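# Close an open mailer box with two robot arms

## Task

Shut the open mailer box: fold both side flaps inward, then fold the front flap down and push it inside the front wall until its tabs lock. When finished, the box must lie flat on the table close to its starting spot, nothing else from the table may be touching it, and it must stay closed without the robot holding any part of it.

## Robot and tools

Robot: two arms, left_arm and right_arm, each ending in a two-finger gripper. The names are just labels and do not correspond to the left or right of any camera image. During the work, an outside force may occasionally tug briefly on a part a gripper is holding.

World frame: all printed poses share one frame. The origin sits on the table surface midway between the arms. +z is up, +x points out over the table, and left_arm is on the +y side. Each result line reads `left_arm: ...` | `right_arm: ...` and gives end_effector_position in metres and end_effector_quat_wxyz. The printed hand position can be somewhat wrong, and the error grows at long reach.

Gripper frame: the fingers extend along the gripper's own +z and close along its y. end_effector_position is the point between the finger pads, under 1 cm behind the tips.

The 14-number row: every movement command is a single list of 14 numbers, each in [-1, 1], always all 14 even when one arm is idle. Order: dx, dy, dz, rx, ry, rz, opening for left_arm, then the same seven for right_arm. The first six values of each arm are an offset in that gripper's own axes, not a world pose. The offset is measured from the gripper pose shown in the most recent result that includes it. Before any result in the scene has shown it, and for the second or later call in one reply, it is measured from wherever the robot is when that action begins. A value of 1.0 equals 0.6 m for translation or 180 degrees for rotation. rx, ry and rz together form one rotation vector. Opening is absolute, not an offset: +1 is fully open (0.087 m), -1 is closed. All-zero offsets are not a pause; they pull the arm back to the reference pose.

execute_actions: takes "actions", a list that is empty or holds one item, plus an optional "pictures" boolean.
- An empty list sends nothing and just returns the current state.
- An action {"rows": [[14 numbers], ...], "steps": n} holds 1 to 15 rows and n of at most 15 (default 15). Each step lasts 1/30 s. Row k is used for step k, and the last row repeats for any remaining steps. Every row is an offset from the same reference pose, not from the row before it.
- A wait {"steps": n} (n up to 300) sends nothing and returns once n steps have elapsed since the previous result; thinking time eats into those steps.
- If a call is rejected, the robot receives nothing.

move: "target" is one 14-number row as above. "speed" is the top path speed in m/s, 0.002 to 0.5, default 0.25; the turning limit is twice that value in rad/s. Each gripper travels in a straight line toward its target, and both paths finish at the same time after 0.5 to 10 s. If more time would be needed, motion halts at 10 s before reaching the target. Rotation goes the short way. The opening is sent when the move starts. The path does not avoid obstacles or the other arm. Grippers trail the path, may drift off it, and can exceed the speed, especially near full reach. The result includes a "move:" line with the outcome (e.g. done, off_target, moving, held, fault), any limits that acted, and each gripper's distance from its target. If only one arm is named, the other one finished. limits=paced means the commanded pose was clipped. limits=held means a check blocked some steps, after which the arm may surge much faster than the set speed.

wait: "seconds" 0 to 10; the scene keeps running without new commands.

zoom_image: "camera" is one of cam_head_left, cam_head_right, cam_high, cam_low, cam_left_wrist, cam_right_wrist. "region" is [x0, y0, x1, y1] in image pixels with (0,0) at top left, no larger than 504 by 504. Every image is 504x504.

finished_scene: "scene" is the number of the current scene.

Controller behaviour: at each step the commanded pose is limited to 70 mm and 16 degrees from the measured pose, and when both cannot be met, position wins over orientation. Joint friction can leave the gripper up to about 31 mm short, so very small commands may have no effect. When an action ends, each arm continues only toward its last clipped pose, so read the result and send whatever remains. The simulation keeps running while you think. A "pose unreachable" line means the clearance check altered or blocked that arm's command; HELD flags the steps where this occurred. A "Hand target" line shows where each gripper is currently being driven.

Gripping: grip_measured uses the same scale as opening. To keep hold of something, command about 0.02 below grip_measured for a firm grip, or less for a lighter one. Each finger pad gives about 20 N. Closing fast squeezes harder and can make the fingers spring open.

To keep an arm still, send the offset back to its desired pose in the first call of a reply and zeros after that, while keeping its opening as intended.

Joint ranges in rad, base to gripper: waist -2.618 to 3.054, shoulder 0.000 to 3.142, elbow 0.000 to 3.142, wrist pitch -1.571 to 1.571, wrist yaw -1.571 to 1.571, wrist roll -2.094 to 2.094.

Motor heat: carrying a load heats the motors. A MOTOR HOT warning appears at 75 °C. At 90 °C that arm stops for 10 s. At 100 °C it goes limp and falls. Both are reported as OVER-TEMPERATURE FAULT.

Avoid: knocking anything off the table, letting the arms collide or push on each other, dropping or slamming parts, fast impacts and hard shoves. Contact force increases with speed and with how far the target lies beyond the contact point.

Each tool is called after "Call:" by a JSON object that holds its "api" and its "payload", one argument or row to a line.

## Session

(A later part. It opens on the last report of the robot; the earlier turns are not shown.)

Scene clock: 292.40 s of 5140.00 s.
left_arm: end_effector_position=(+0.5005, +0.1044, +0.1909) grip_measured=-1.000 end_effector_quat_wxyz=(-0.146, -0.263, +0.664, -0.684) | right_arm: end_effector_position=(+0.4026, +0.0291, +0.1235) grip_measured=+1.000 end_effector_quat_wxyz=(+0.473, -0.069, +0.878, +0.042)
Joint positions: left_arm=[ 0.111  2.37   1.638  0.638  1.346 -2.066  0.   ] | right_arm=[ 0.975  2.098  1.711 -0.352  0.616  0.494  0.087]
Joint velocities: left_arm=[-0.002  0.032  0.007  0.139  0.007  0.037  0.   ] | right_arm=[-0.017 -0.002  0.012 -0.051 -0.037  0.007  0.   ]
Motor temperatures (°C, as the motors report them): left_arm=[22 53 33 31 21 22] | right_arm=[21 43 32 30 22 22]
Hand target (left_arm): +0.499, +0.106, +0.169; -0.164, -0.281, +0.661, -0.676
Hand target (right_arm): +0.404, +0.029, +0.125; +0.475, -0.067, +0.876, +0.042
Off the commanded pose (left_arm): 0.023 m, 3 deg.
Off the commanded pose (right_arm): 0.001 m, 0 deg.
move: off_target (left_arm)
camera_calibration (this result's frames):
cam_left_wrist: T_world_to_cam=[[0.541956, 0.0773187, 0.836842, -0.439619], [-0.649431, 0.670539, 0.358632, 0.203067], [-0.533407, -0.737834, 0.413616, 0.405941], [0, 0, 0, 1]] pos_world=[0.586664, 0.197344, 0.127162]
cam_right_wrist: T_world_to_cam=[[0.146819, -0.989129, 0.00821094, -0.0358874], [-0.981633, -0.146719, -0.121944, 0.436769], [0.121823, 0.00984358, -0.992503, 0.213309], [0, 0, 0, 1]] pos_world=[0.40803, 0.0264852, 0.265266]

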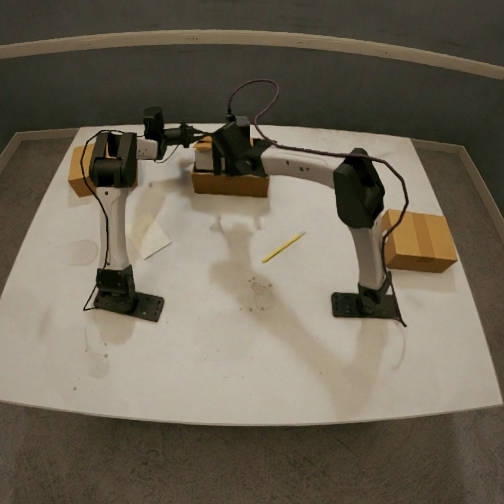

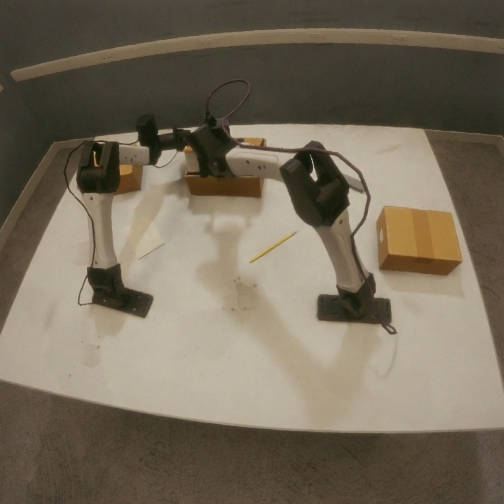

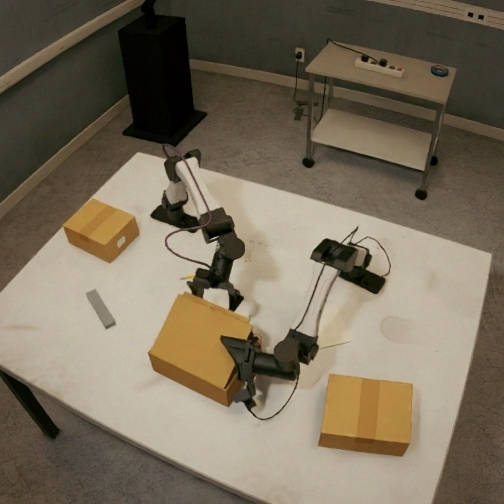

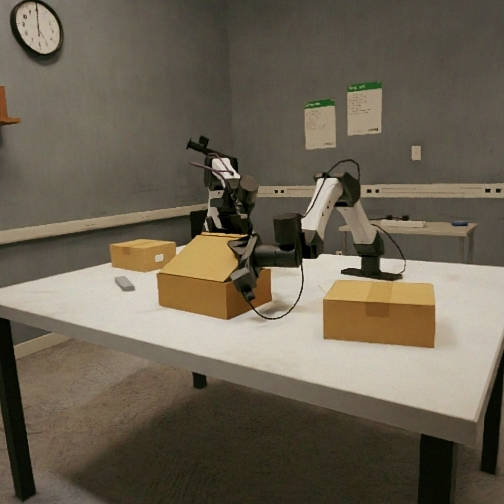

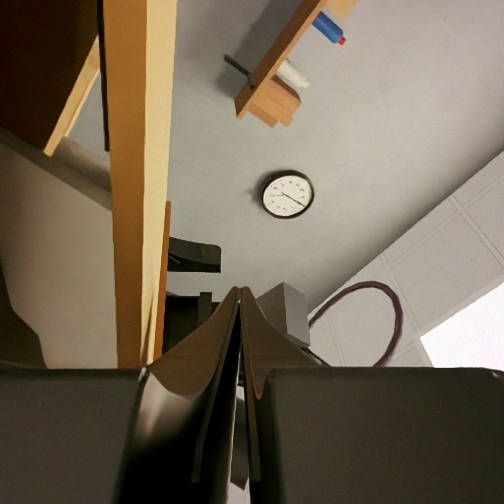

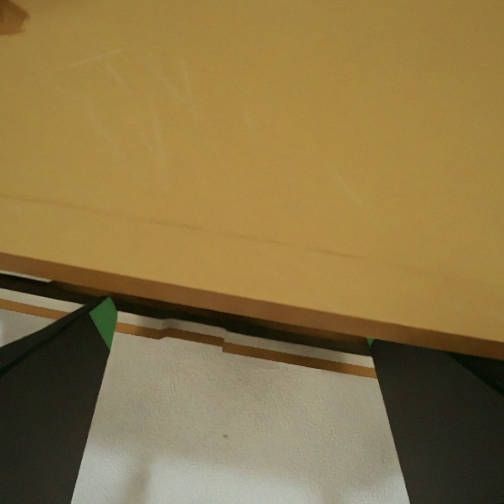

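Lower more while right withdraws slowly.

Call:
{"api": "move", "payload": {
  "target": [-0.06,0.075,0,0,0,0,-1, 0.03,0,-0.06,0,0,0,1],
  "speed": 0.04
}}

Scene clock: 295.60 s of 5140.00 s.
left_arm: end_effector_position=(+0.5048, +0.1061, +0.1540) grip_measured=-1.000 end_effector_quat_wxyz=(-0.128, -0.246, +0.667, -0.692) | right_arm: end_effector_position=(+0.3684, +0.0258, +0.1216) grip_measured=+1.000 end_effector_quat_wxyz=(+0.470, -0.073, +0.879, +0.040)
Joint positions: left_arm=[ 0.114  2.468  1.638  0.784  1.347 -2.063  0.   ] | right_arm=[ 1.033  2.02   1.597 -0.352  0.655  0.54   0.087]
Joint velocities: left_arm=[ 0.002 -0.017  0.012  0.037 -0.051 -0.022  0.   ] | right_arm=[-0.017 -0.017  0.002  0.007 -0.022 -0.022  0.   ]
Motor temperatures (°C, as the motors report them): left_arm=[22 53 33 31 21 22] | right_arm=[21 43 32 30 22 22]
Hand target (left_arm): +0.504, +0.106, +0.133; -0.146, -0.263, +0.664, -0.684
Hand target (right_arm): +0.363, +0.023, +0.128; +0.473, -0.069, +0.878, +0.041
Off the commanded pose (left_arm): 0.020 m, 3 deg.
Off the commanded pose (right_arm): 0.009 m, 1 deg.
move: off_target (left_arm)
camera_calibration (this result's frames):
cam_left_wrist: T_world_to_cam=[[0.498031, 0.0807749, 0.863389, -0.393466], [-0.668966, 0.669317, 0.323264, 0.233373], [-0.551769, -0.738573, 0.387376, 0.438131], [0, 0, 0, 1]] pos_world=[0.593824, 0.199174, 0.0945518]
cam_right_wrist: T_world_to_cam=[[0.151335, -0.988375, 0.0145986, -0.0365418], [-0.981576, -0.152004, -0.115769, 0.401864], [0.116642, 0.00319032, -0.993169, 0.217735], [0, 0, 0, 1]] pos_world=[0.374593, 0.0242735, 0.263304]

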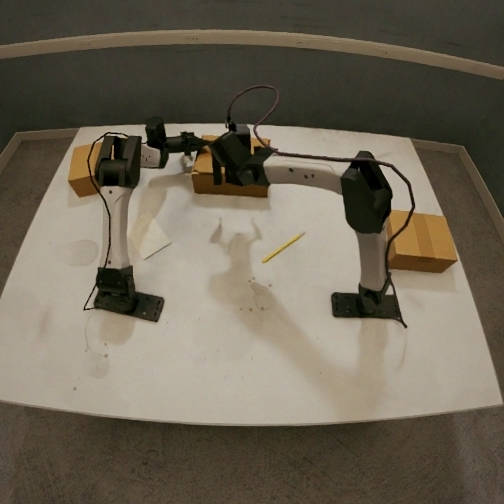

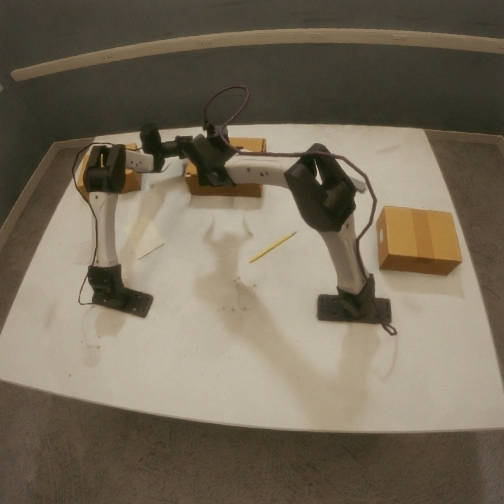

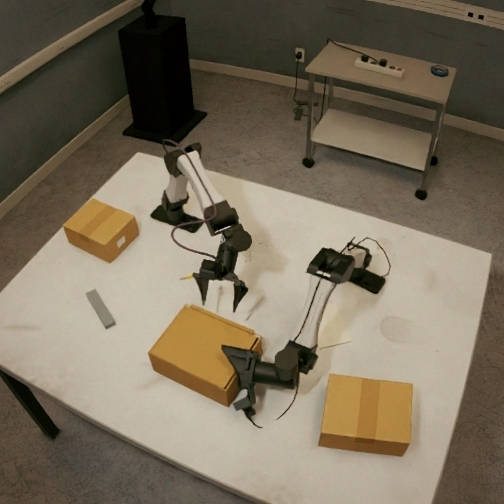

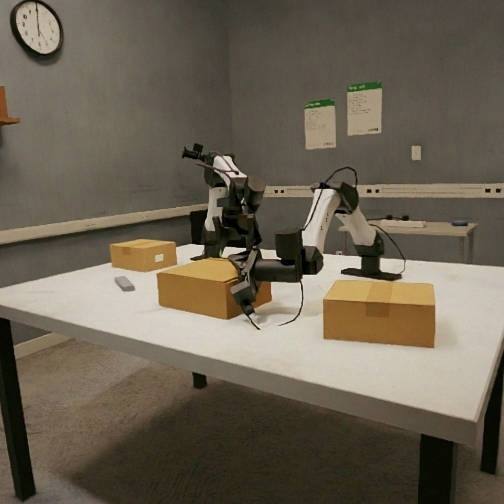

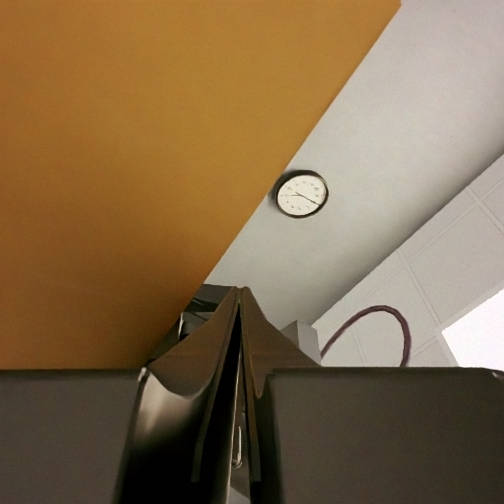

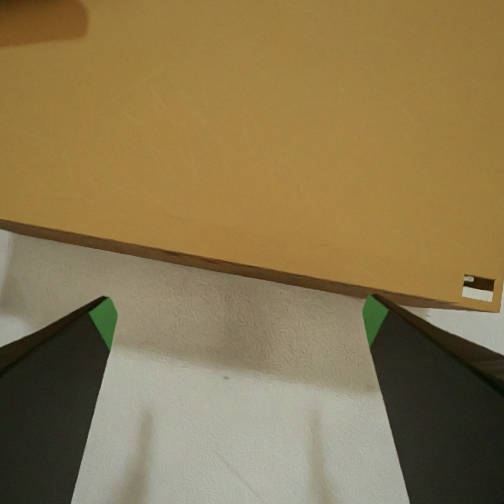

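Call:
{"api": "move", "payload": {
  "target": [0,0,0,0,0,0,-1, -0.07,0,-0.047,0,0,0,1],
  "speed": 0.15
}}

Call:
{"api": "move", "payload": {
  "target": [0,0,0,0,0,0,-1, -0.05,0,0.075,0,0,0,1],
  "speed": 0.15
}}

Call:
{"api": "move", "payload": {
  "target": [0,0,0,0,0,0,-1, 0.11,0,0.073,0,0,0,1],
  "speed": 0.06
}}

Scene clock: 300.33 s of 5140.00 s.
left_arm: end_effector_position=(+0.5048, +0.1061, +0.1542) grip_measured=-1.000 end_effector_quat_wxyz=(-0.128, -0.245, +0.667, -0.692) | right_arm: end_effector_position=(+0.3675, +0.0244, +0.1541) grip_measured=+1.000 end_effector_quat_wxyz=(+0.462, -0.078, +0.883, +0.029)
Joint positions: left_arm=[ 0.114  2.468  1.638  0.786  1.347 -2.063  0.   ] | right_arm=[ 1.033  2.02   1.743 -0.529  0.655  0.54   0.087]
Joint velocities: left_arm=[-0.022 -0.027 -0.027  0.037  0.037 -0.066  0.   ] | right_arm=[ 0.007 -0.027 -0.002 -0.125  0.007 -0.066  0.   ]
Motor temperatures (°C, as the motors report them): left_arm=[22 53 33 31 21 22] | right_arm=[21 43 32 30 22 22]
Hand target (left_arm): +0.505, +0.106, +0.154; -0.128, -0.246, +0.667, -0.692
Hand target (right_arm): +0.368, +0.025, +0.172; +0.470, -0.073, +0.879, +0.040
Off the commanded pose (left_arm): 0.000 m, 0 deg.
Off the commanded pose (right_arm): 0.018 m, 2 deg.
After step 90, 0.70 s passed at rest.
move: off_target (right_arm)
camera_calibration (this result's frames):
cam_left_wrist: T_world_to_cam=[[0.496386, 0.0808631, 0.864327, -0.392903], [-0.669581, 0.66935, 0.321921, 0.233817], [-0.552506, -0.738534, 0.3864, 0.438576], [0, 0, 0, 1]] pos_world=[0.593906, 0.199169, 0.0948606]
cam_right_wrist: T_world_to_cam=[[0.151018, -0.987828, 0.0372831, -0.041726], [-0.983426, -0.153959, -0.0957611, 0.402223], [0.100336, -0.0222035, -0.994706, 0.256935], [0, 0, 0, 1]] pos_world=[0.376078, 0.0264126, 0.295647]

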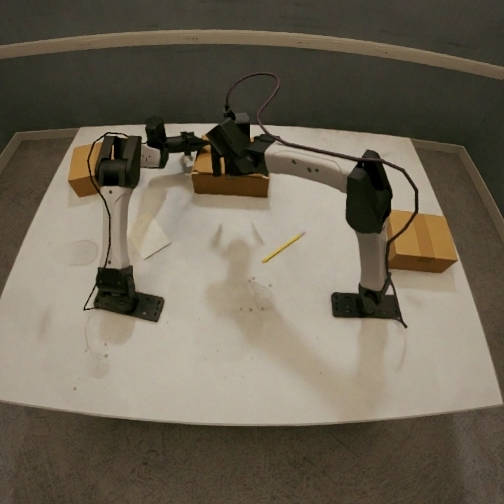

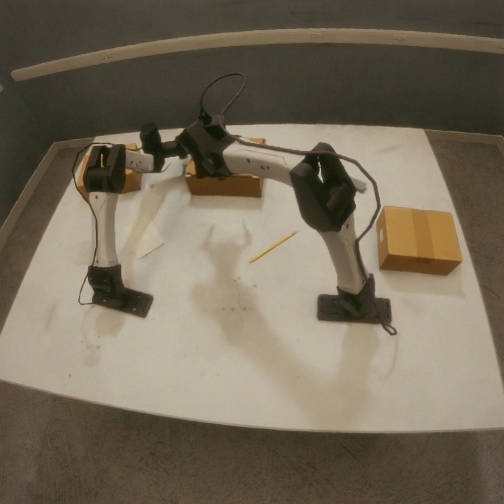

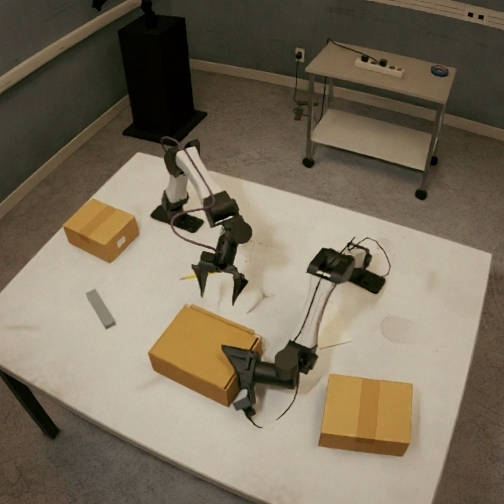

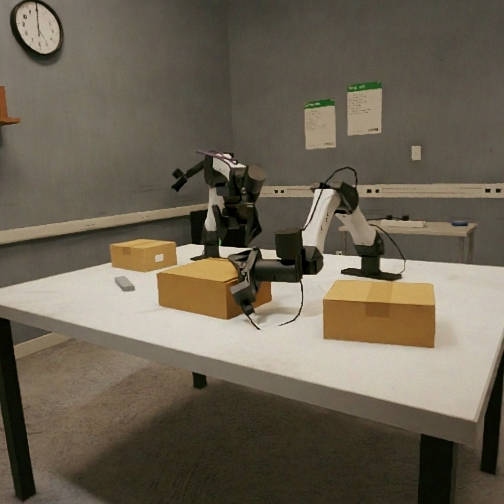

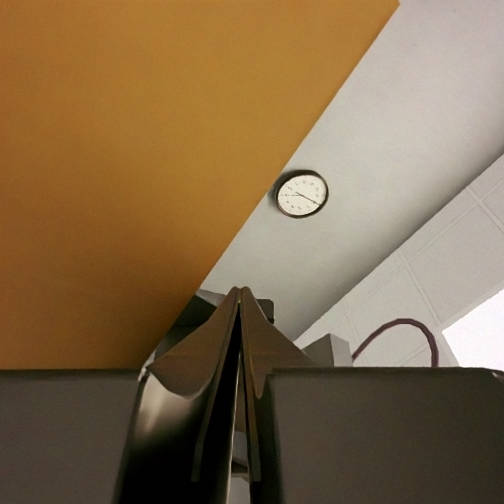

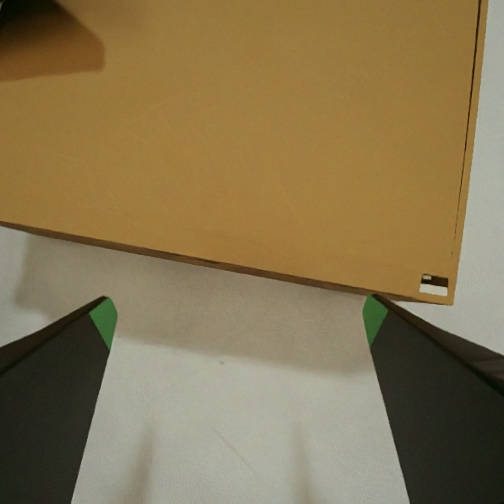

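Scene clock: 301.13 s of 5140.00 s.
left_arm: end_effector_position=(+0.5048, +0.1061, +0.1542) grip_measured=-1.000 end_effector_quat_wxyz=(-0.127, -0.245, +0.667, -0.692) | right_arm: end_effector_position=(+0.4199, +0.0306, +0.1523) grip_measured=+1.000 end_effector_quat_wxyz=(+0.464, -0.071, +0.882, +0.029)
Joint positions: left_arm=[ 0.114  2.468  1.638  0.787  1.347 -2.063  0.   ] | right_arm=[ 0.95   2.165  1.944 -0.54   0.605  0.478  0.087]
Joint velocities: left_arm=[-0.007 -0.012  0.017 -0.022  0.022 -0.037  0.   ] | right_arm=[-0.012 -0.007  0.012 -0.022 -0.081  0.037  0.   ]
Motor temperatures (°C, as the motors report them): left_arm=[22 53 33 31 21 22] | right_arm=[21 43 32 30 22 22]
Hand target (left_arm): +0.505, +0.106, +0.154; -0.128, -0.245, +0.667, -0.692
Hand target (right_arm): +0.421, +0.033, +0.154; +0.462, -0.078, +0.883, +0.030
Off the commanded pose (left_arm): 0.000 m, 0 deg.
Off the commanded pose (right_arm): 0.003 m, 1 deg.
move: done
camera_calibration (this result's frames):
cam_left_wrist: T_world_to_cam=[[0.495727, 0.0808983, 0.864702, -0.392677], [-0.669826, 0.669363, 0.321383, 0.233994], [-0.5528, -0.738518, 0.386009, 0.438754], [0, 0, 0, 1]] pos_world=[0.593939, 0.199168, 0.0949842]
cam_right_wrist: T_world_to_cam=[[0.13922, -0.989771, 0.0311618, -0.0374636], [-0.984698, -0.1417, -0.101444, 0.455554], [0.104822, -0.016562, -0.994353, 0.24794], [0, 0, 0, 1]] pos_world=[0.427809, 0.0315779, 0.293921]

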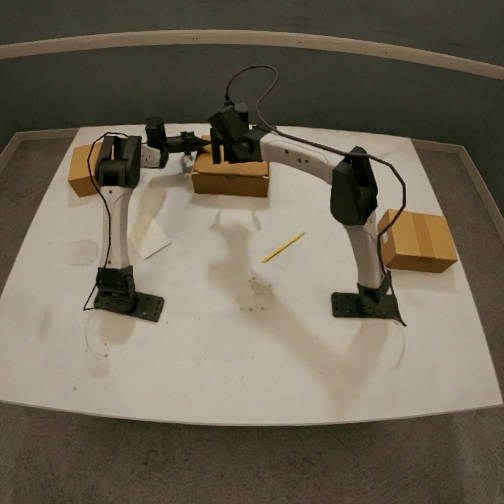

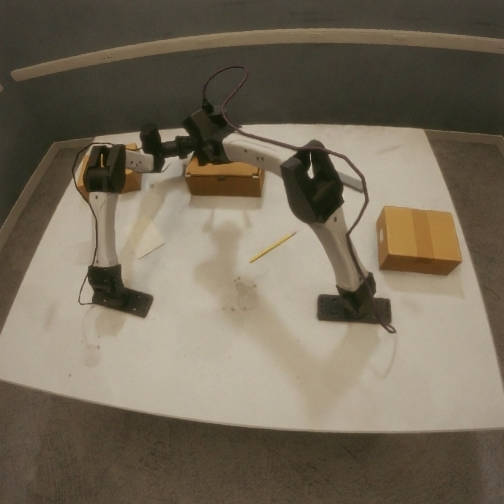

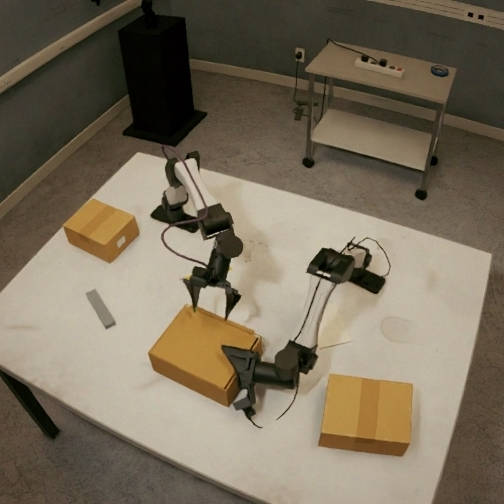

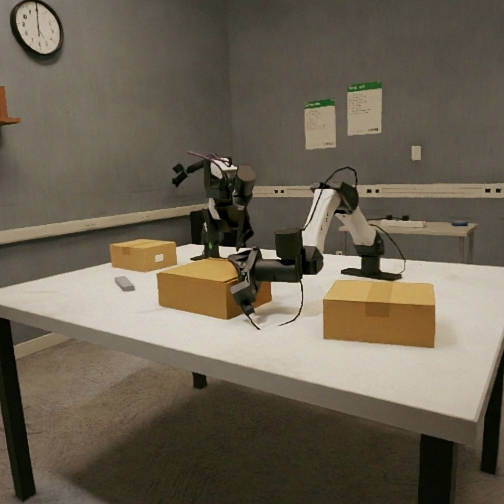

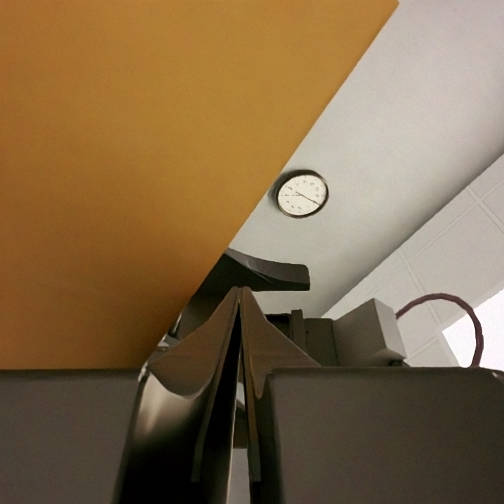

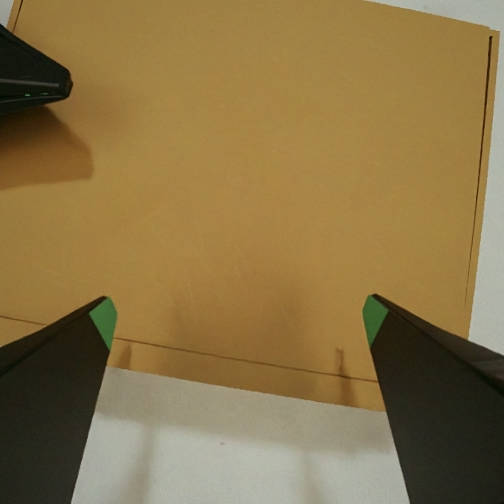

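Scene clock: 302.80 s of 5140.00 s.
left_arm: end_effector_position=(+0.5048, +0.1061, +0.1542) grip_measured=-1.000 end_effector_quat_wxyz=(-0.127, -0.245, +0.667, -0.692) | right_arm: end_effector_position=(+0.4245, +0.0314, +0.1097) grip_measured=+1.000 end_effector_quat_wxyz=(+0.493, -0.053, +0.868, +0.032)
Joint positions: left_arm=[ 0.114  2.468  1.638  0.787  1.347 -2.063  0.   ] | right_arm=[ 0.958  2.165  1.728 -0.263  0.654  0.477  0.087]
Joint velocities: left_arm=[ 0.002  0.022 -0.022 -0.051 -0.051 -0.007  0.   ] | right_arm=[ 0.007 -0.012 -0.007  0.037 -0.037  0.007  0.   ]
Motor temperatures (°C, as the motors report them): left_arm=[22 53 33 31 21 22] | right_arm=[21 43 32 30 22 22]
Hand target (left_arm): +0.505, +0.106, +0.154; -0.127, -0.245, +0.667, -0.692
Hand target (right_arm): +0.418, +0.029, +0.074; +0.464, -0.070, +0.883, +0.028
Off the commanded pose (left_arm): 0.000 m, 0 deg.
Off the commanded pose (right_arm): 0.037 m, 4 deg.
move: off_target (right_arm)
camera_calibration (this result's frames):
cam_left_wrist: T_world_to_cam=[[0.495727, 0.0808983, 0.864702, -0.392677], [-0.669826, 0.669363, 0.321383, 0.233994], [-0.5528, -0.738518, 0.386009, 0.438754], [0, 0, 0, 1]] pos_world=[0.593939, 0.199168, 0.0949842]
cam_right_wrist: T_world_to_cam=[[0.109723, -0.99388, 0.0127492, -0.0213051], [-0.979733, -0.110306, -0.167198, 0.459993], [0.167581, 0.00585472, -0.985841, 0.17686], [0, 0, 0, 1]] pos_world=[0.42337, 0.0285299, 0.251538]

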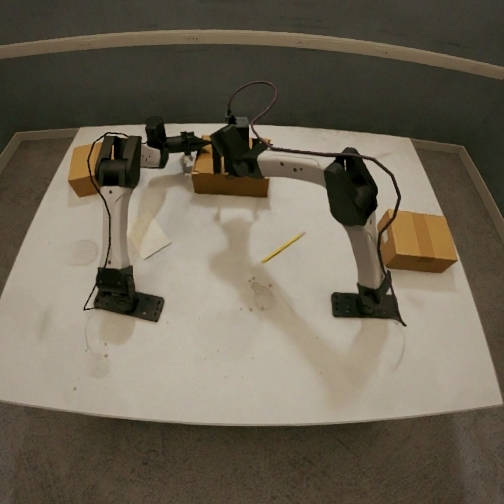

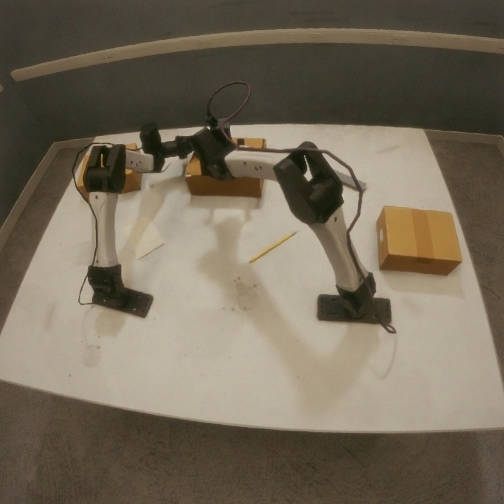

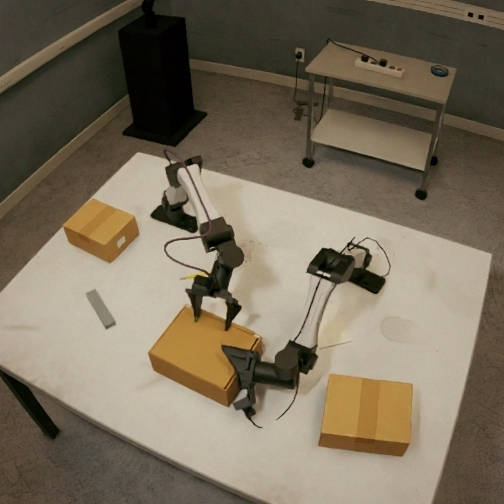

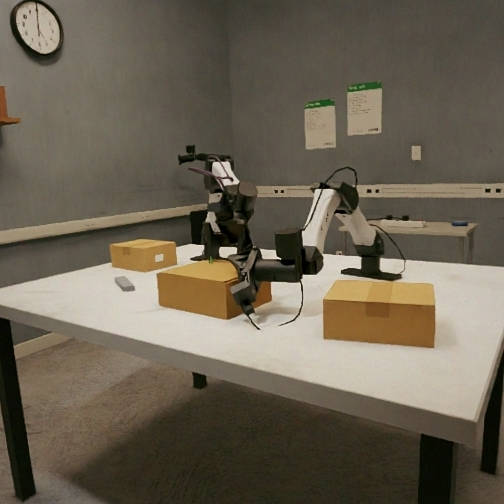

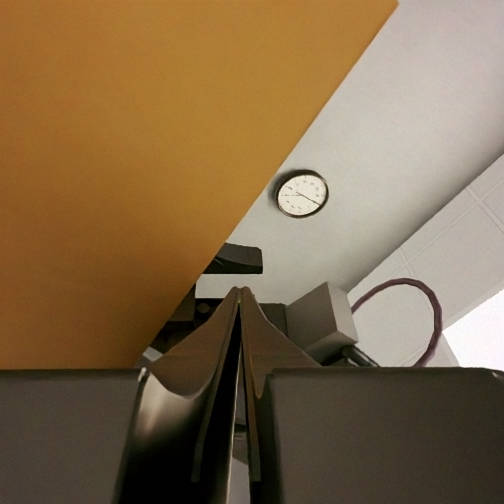

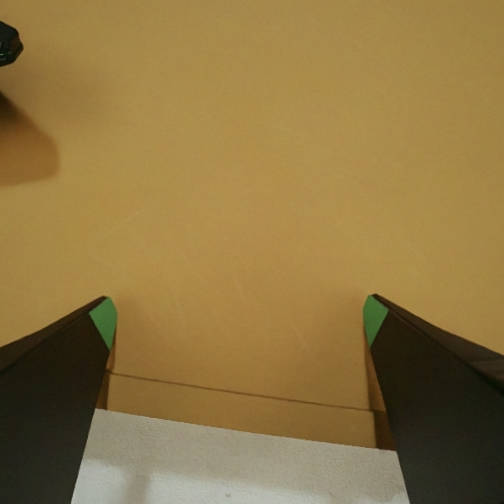

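Retreat.

Call:
{"api": "move", "payload": {
  "target": [0.06,-0.1,-0.2,0,0,0,-1, -0.1,0,-0.25,0,0,0,1],
  "speed": 0.15
}}

Call:
{"api": "wait", "payload": {
  "seconds": 2
}}

Scene clock: 306.57 s of 5140.00 s.
left_arm: end_effector_position=(+0.4854, +0.2228, +0.2267) grip_measured=-1.000 end_effector_quat_wxyz=(-0.112, -0.233, +0.668, -0.698) | right_arm: end_effector_position=(+0.3277, +0.0182, +0.2215) grip_measured=+1.000 end_effector_quat_wxyz=(+0.486, -0.063, +0.872, +0.021)
Joint positions: left_arm=[ 0.349  2.292  1.622  0.678  1.575 -2.072  0.   ] | right_arm=[ 1.125  1.93   1.862 -0.76   0.772  0.621  0.087]
Joint velocities: left_arm=[-0.017  0.002 -0.017 -0.022 -0.022 -0.022  0.   ] | right_arm=[-0.017  0.007 -0.012  0.007  0.007  0.037  0.   ]
Motor temperatures (°C, as the motors report them): left_arm=[22 54 33 31 21 22] | right_arm=[21 43 32 30 22 22]
Hand target (left_arm): +0.484, +0.224, +0.225; -0.127, -0.244, +0.664, -0.696
Hand target (right_arm): +0.326, +0.018, +0.236; +0.493, -0.053, +0.868, +0.031
Off the commanded pose (left_arm): 0.002 m, 2 deg.
Off the commanded pose (right_arm): 0.016 m, 2 deg.
joint sent to its limit (left arm) — the command would take joint 5 (wrist yaw) past its upper limit and joint 6 (wrist roll) past its lower limit, so those joints were sent only as far as their limits.
move: off_target (right_arm)
camera_calibration (this result's frames):
cam_left_wrist: T_world_to_cam=[[0.459514, 0.0862061, 0.883977, -0.443191], [-0.686675, 0.665731, 0.292028, 0.135236], [-0.563316, -0.741196, 0.365108, 0.496708], [0, 0, 0, 1]] pos_world=[0.576319, 0.316333, 0.170926]
cam_right_wrist: T_world_to_cam=[[0.117129, -0.992325, 0.0396505, -0.0336647], [-0.98138, -0.121772, -0.148542, 0.37898], [0.15223, -0.0215138, -0.988111, 0.309429], [0, 0, 0, 1]] pos_world=[0.328762, 0.0193999, 0.36338]

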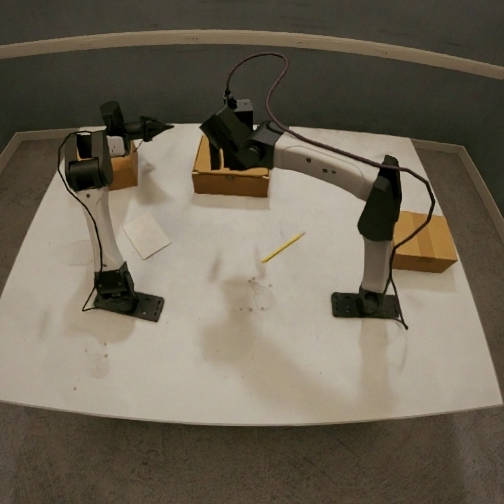

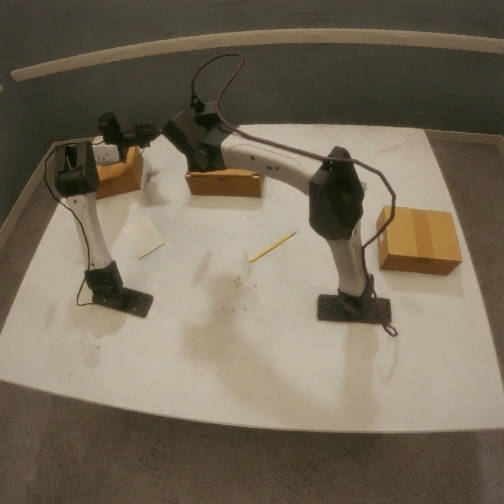

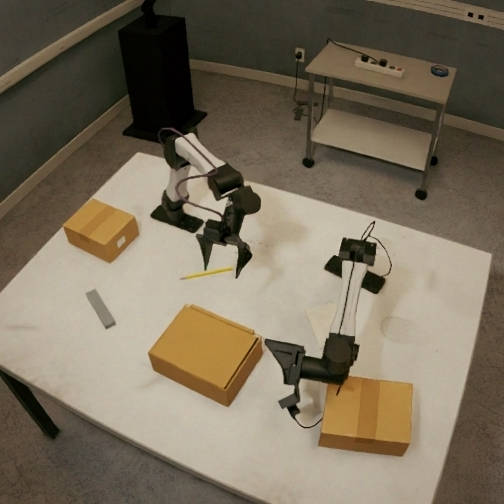

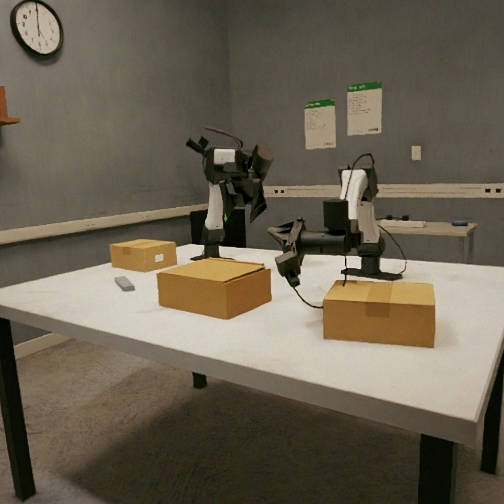

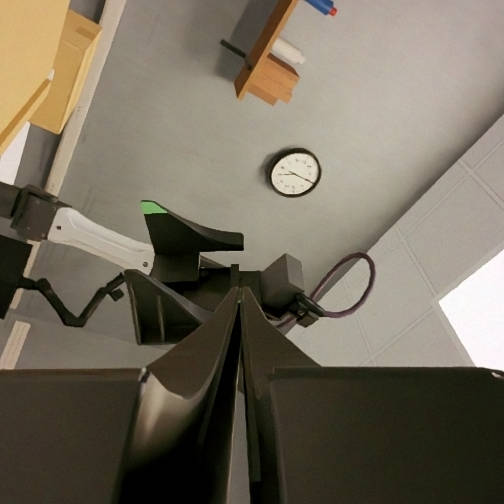

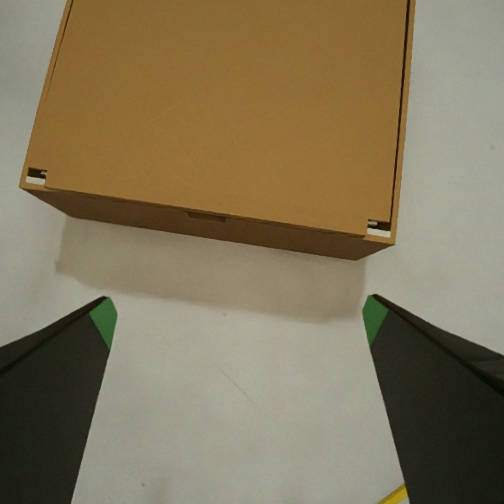

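Scene clock: 308.57 s of 5140.00 s.
left_arm: end_effector_position=(+0.4853, +0.2228, +0.2267) grip_measured=-1.000 end_effector_quat_wxyz=(-0.112, -0.233, +0.668, -0.698) | right_arm: end_effector_position=(+0.3275, +0.0179, +0.2213) grip_measured=+1.000 end_effector_quat_wxyz=(+0.485, -0.063, +0.872, +0.021)
Joint positions: left_arm=[ 0.349  2.292  1.622  0.678  1.575 -2.073  0.   ] | right_arm=[ 1.125  1.93   1.862 -0.762  0.772  0.622  0.087]
Joint velocities: left_arm=[-0.007  0.022 -0.022 -0.022  0.037  0.051  0.   ] | right_arm=[ 0.002  0.022  0.002  0.022 -0.037 -0.022  0.   ]
Motor temperatures (°C, as the motors report them): left_arm=[22 54 33 31 21 22] | right_arm=[21 43 32 30 22 22]
Hand target (left_arm): +0.484, +0.224, +0.225; -0.127, -0.244, +0.664, -0.696
Hand target (right_arm): +0.326, +0.018, +0.236; +0.493, -0.054, +0.868, +0.031
Off the commanded pose (left_arm): 0.002 m, 2 deg.
Off the commanded pose (right_arm): 0.017 m, 2 deg.
Steps of this call (steps 1 to 60: nothing new was sent). Readings (end_effector_position):
1: left_arm (+0.4854, +0.2228, +0.2267) | right_arm (+0.3277, +0.0181, +0.2215)
2: left_arm (+0.4854, +0.2228, +0.2267) | right_arm (+0.3276, +0.0181, +0.2214)
4: left_arm (+0.4853, +0.2228, +0.2267) | right_arm (+0.3276, +0.0180, +0.2214)
8: left_arm (+0.4853, +0.2228, +0.2267) | right_arm (+0.3276, +0.0180, +0.2213)
60: the state above
camera_calibration (this result's frames):
cam_left_wrist: T_world_to_cam=[[0.46021, 0.0861481, 0.88362, -0.443411], [-0.686201, 0.666032, 0.292455, 0.134802], [-0.563325, -0.740932, 0.36563, 0.496509], [0, 0, 0, 1]] pos_world=[0.576259, 0.316296, 0.170845]
cam_right_wrist: T_world_to_cam=[[0.116768, -0.99233, 0.0405674, -0.0339939], [-0.981573, -0.12153, -0.147459, 0.378566], [0.151259, -0.0226014, -0.988236, 0.309585], [0, 0, 0, 1]] pos_world=[0.328733, 0.0192711, 0.363145]

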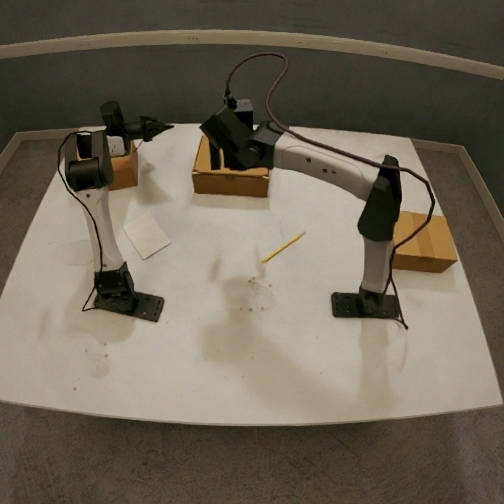

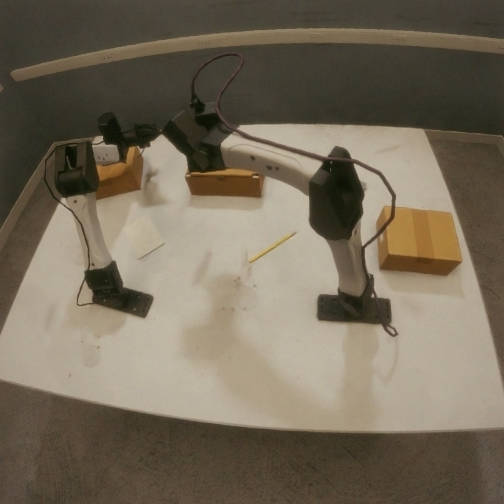

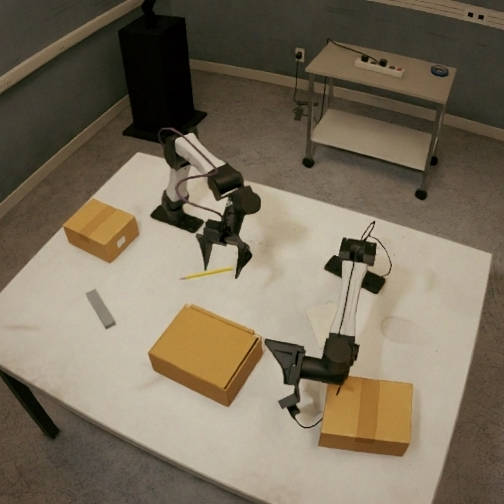

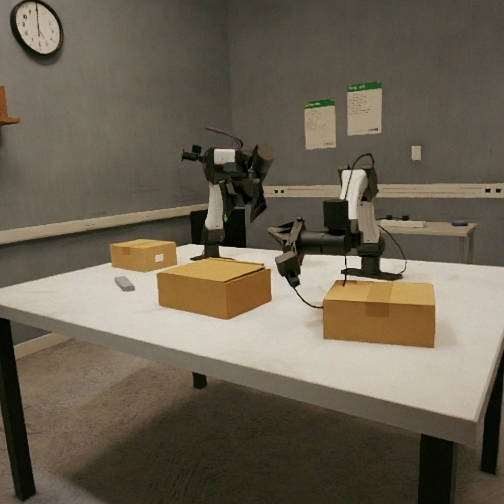

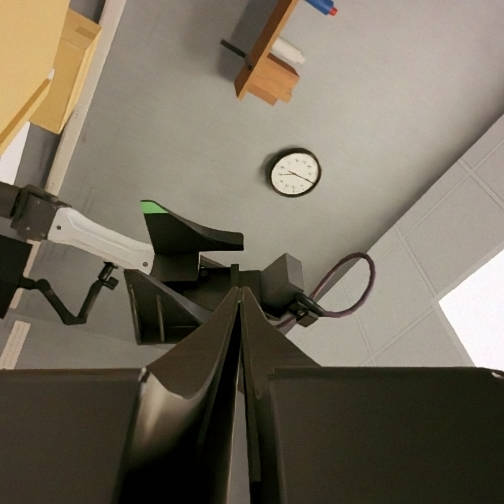

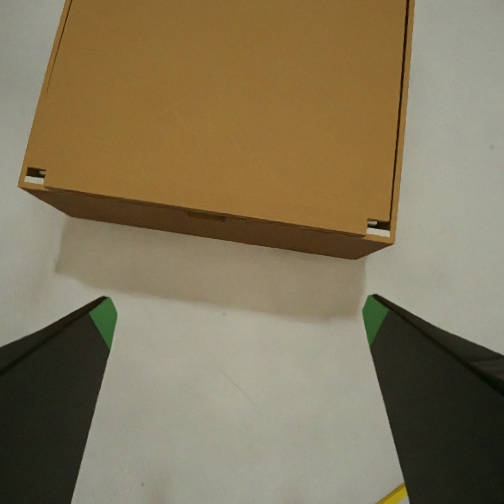

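Lid stays shut.

Call:
{"api": "finished_scene", "payload": {
  "scene": 1
}}

The scene is finished: the task was done.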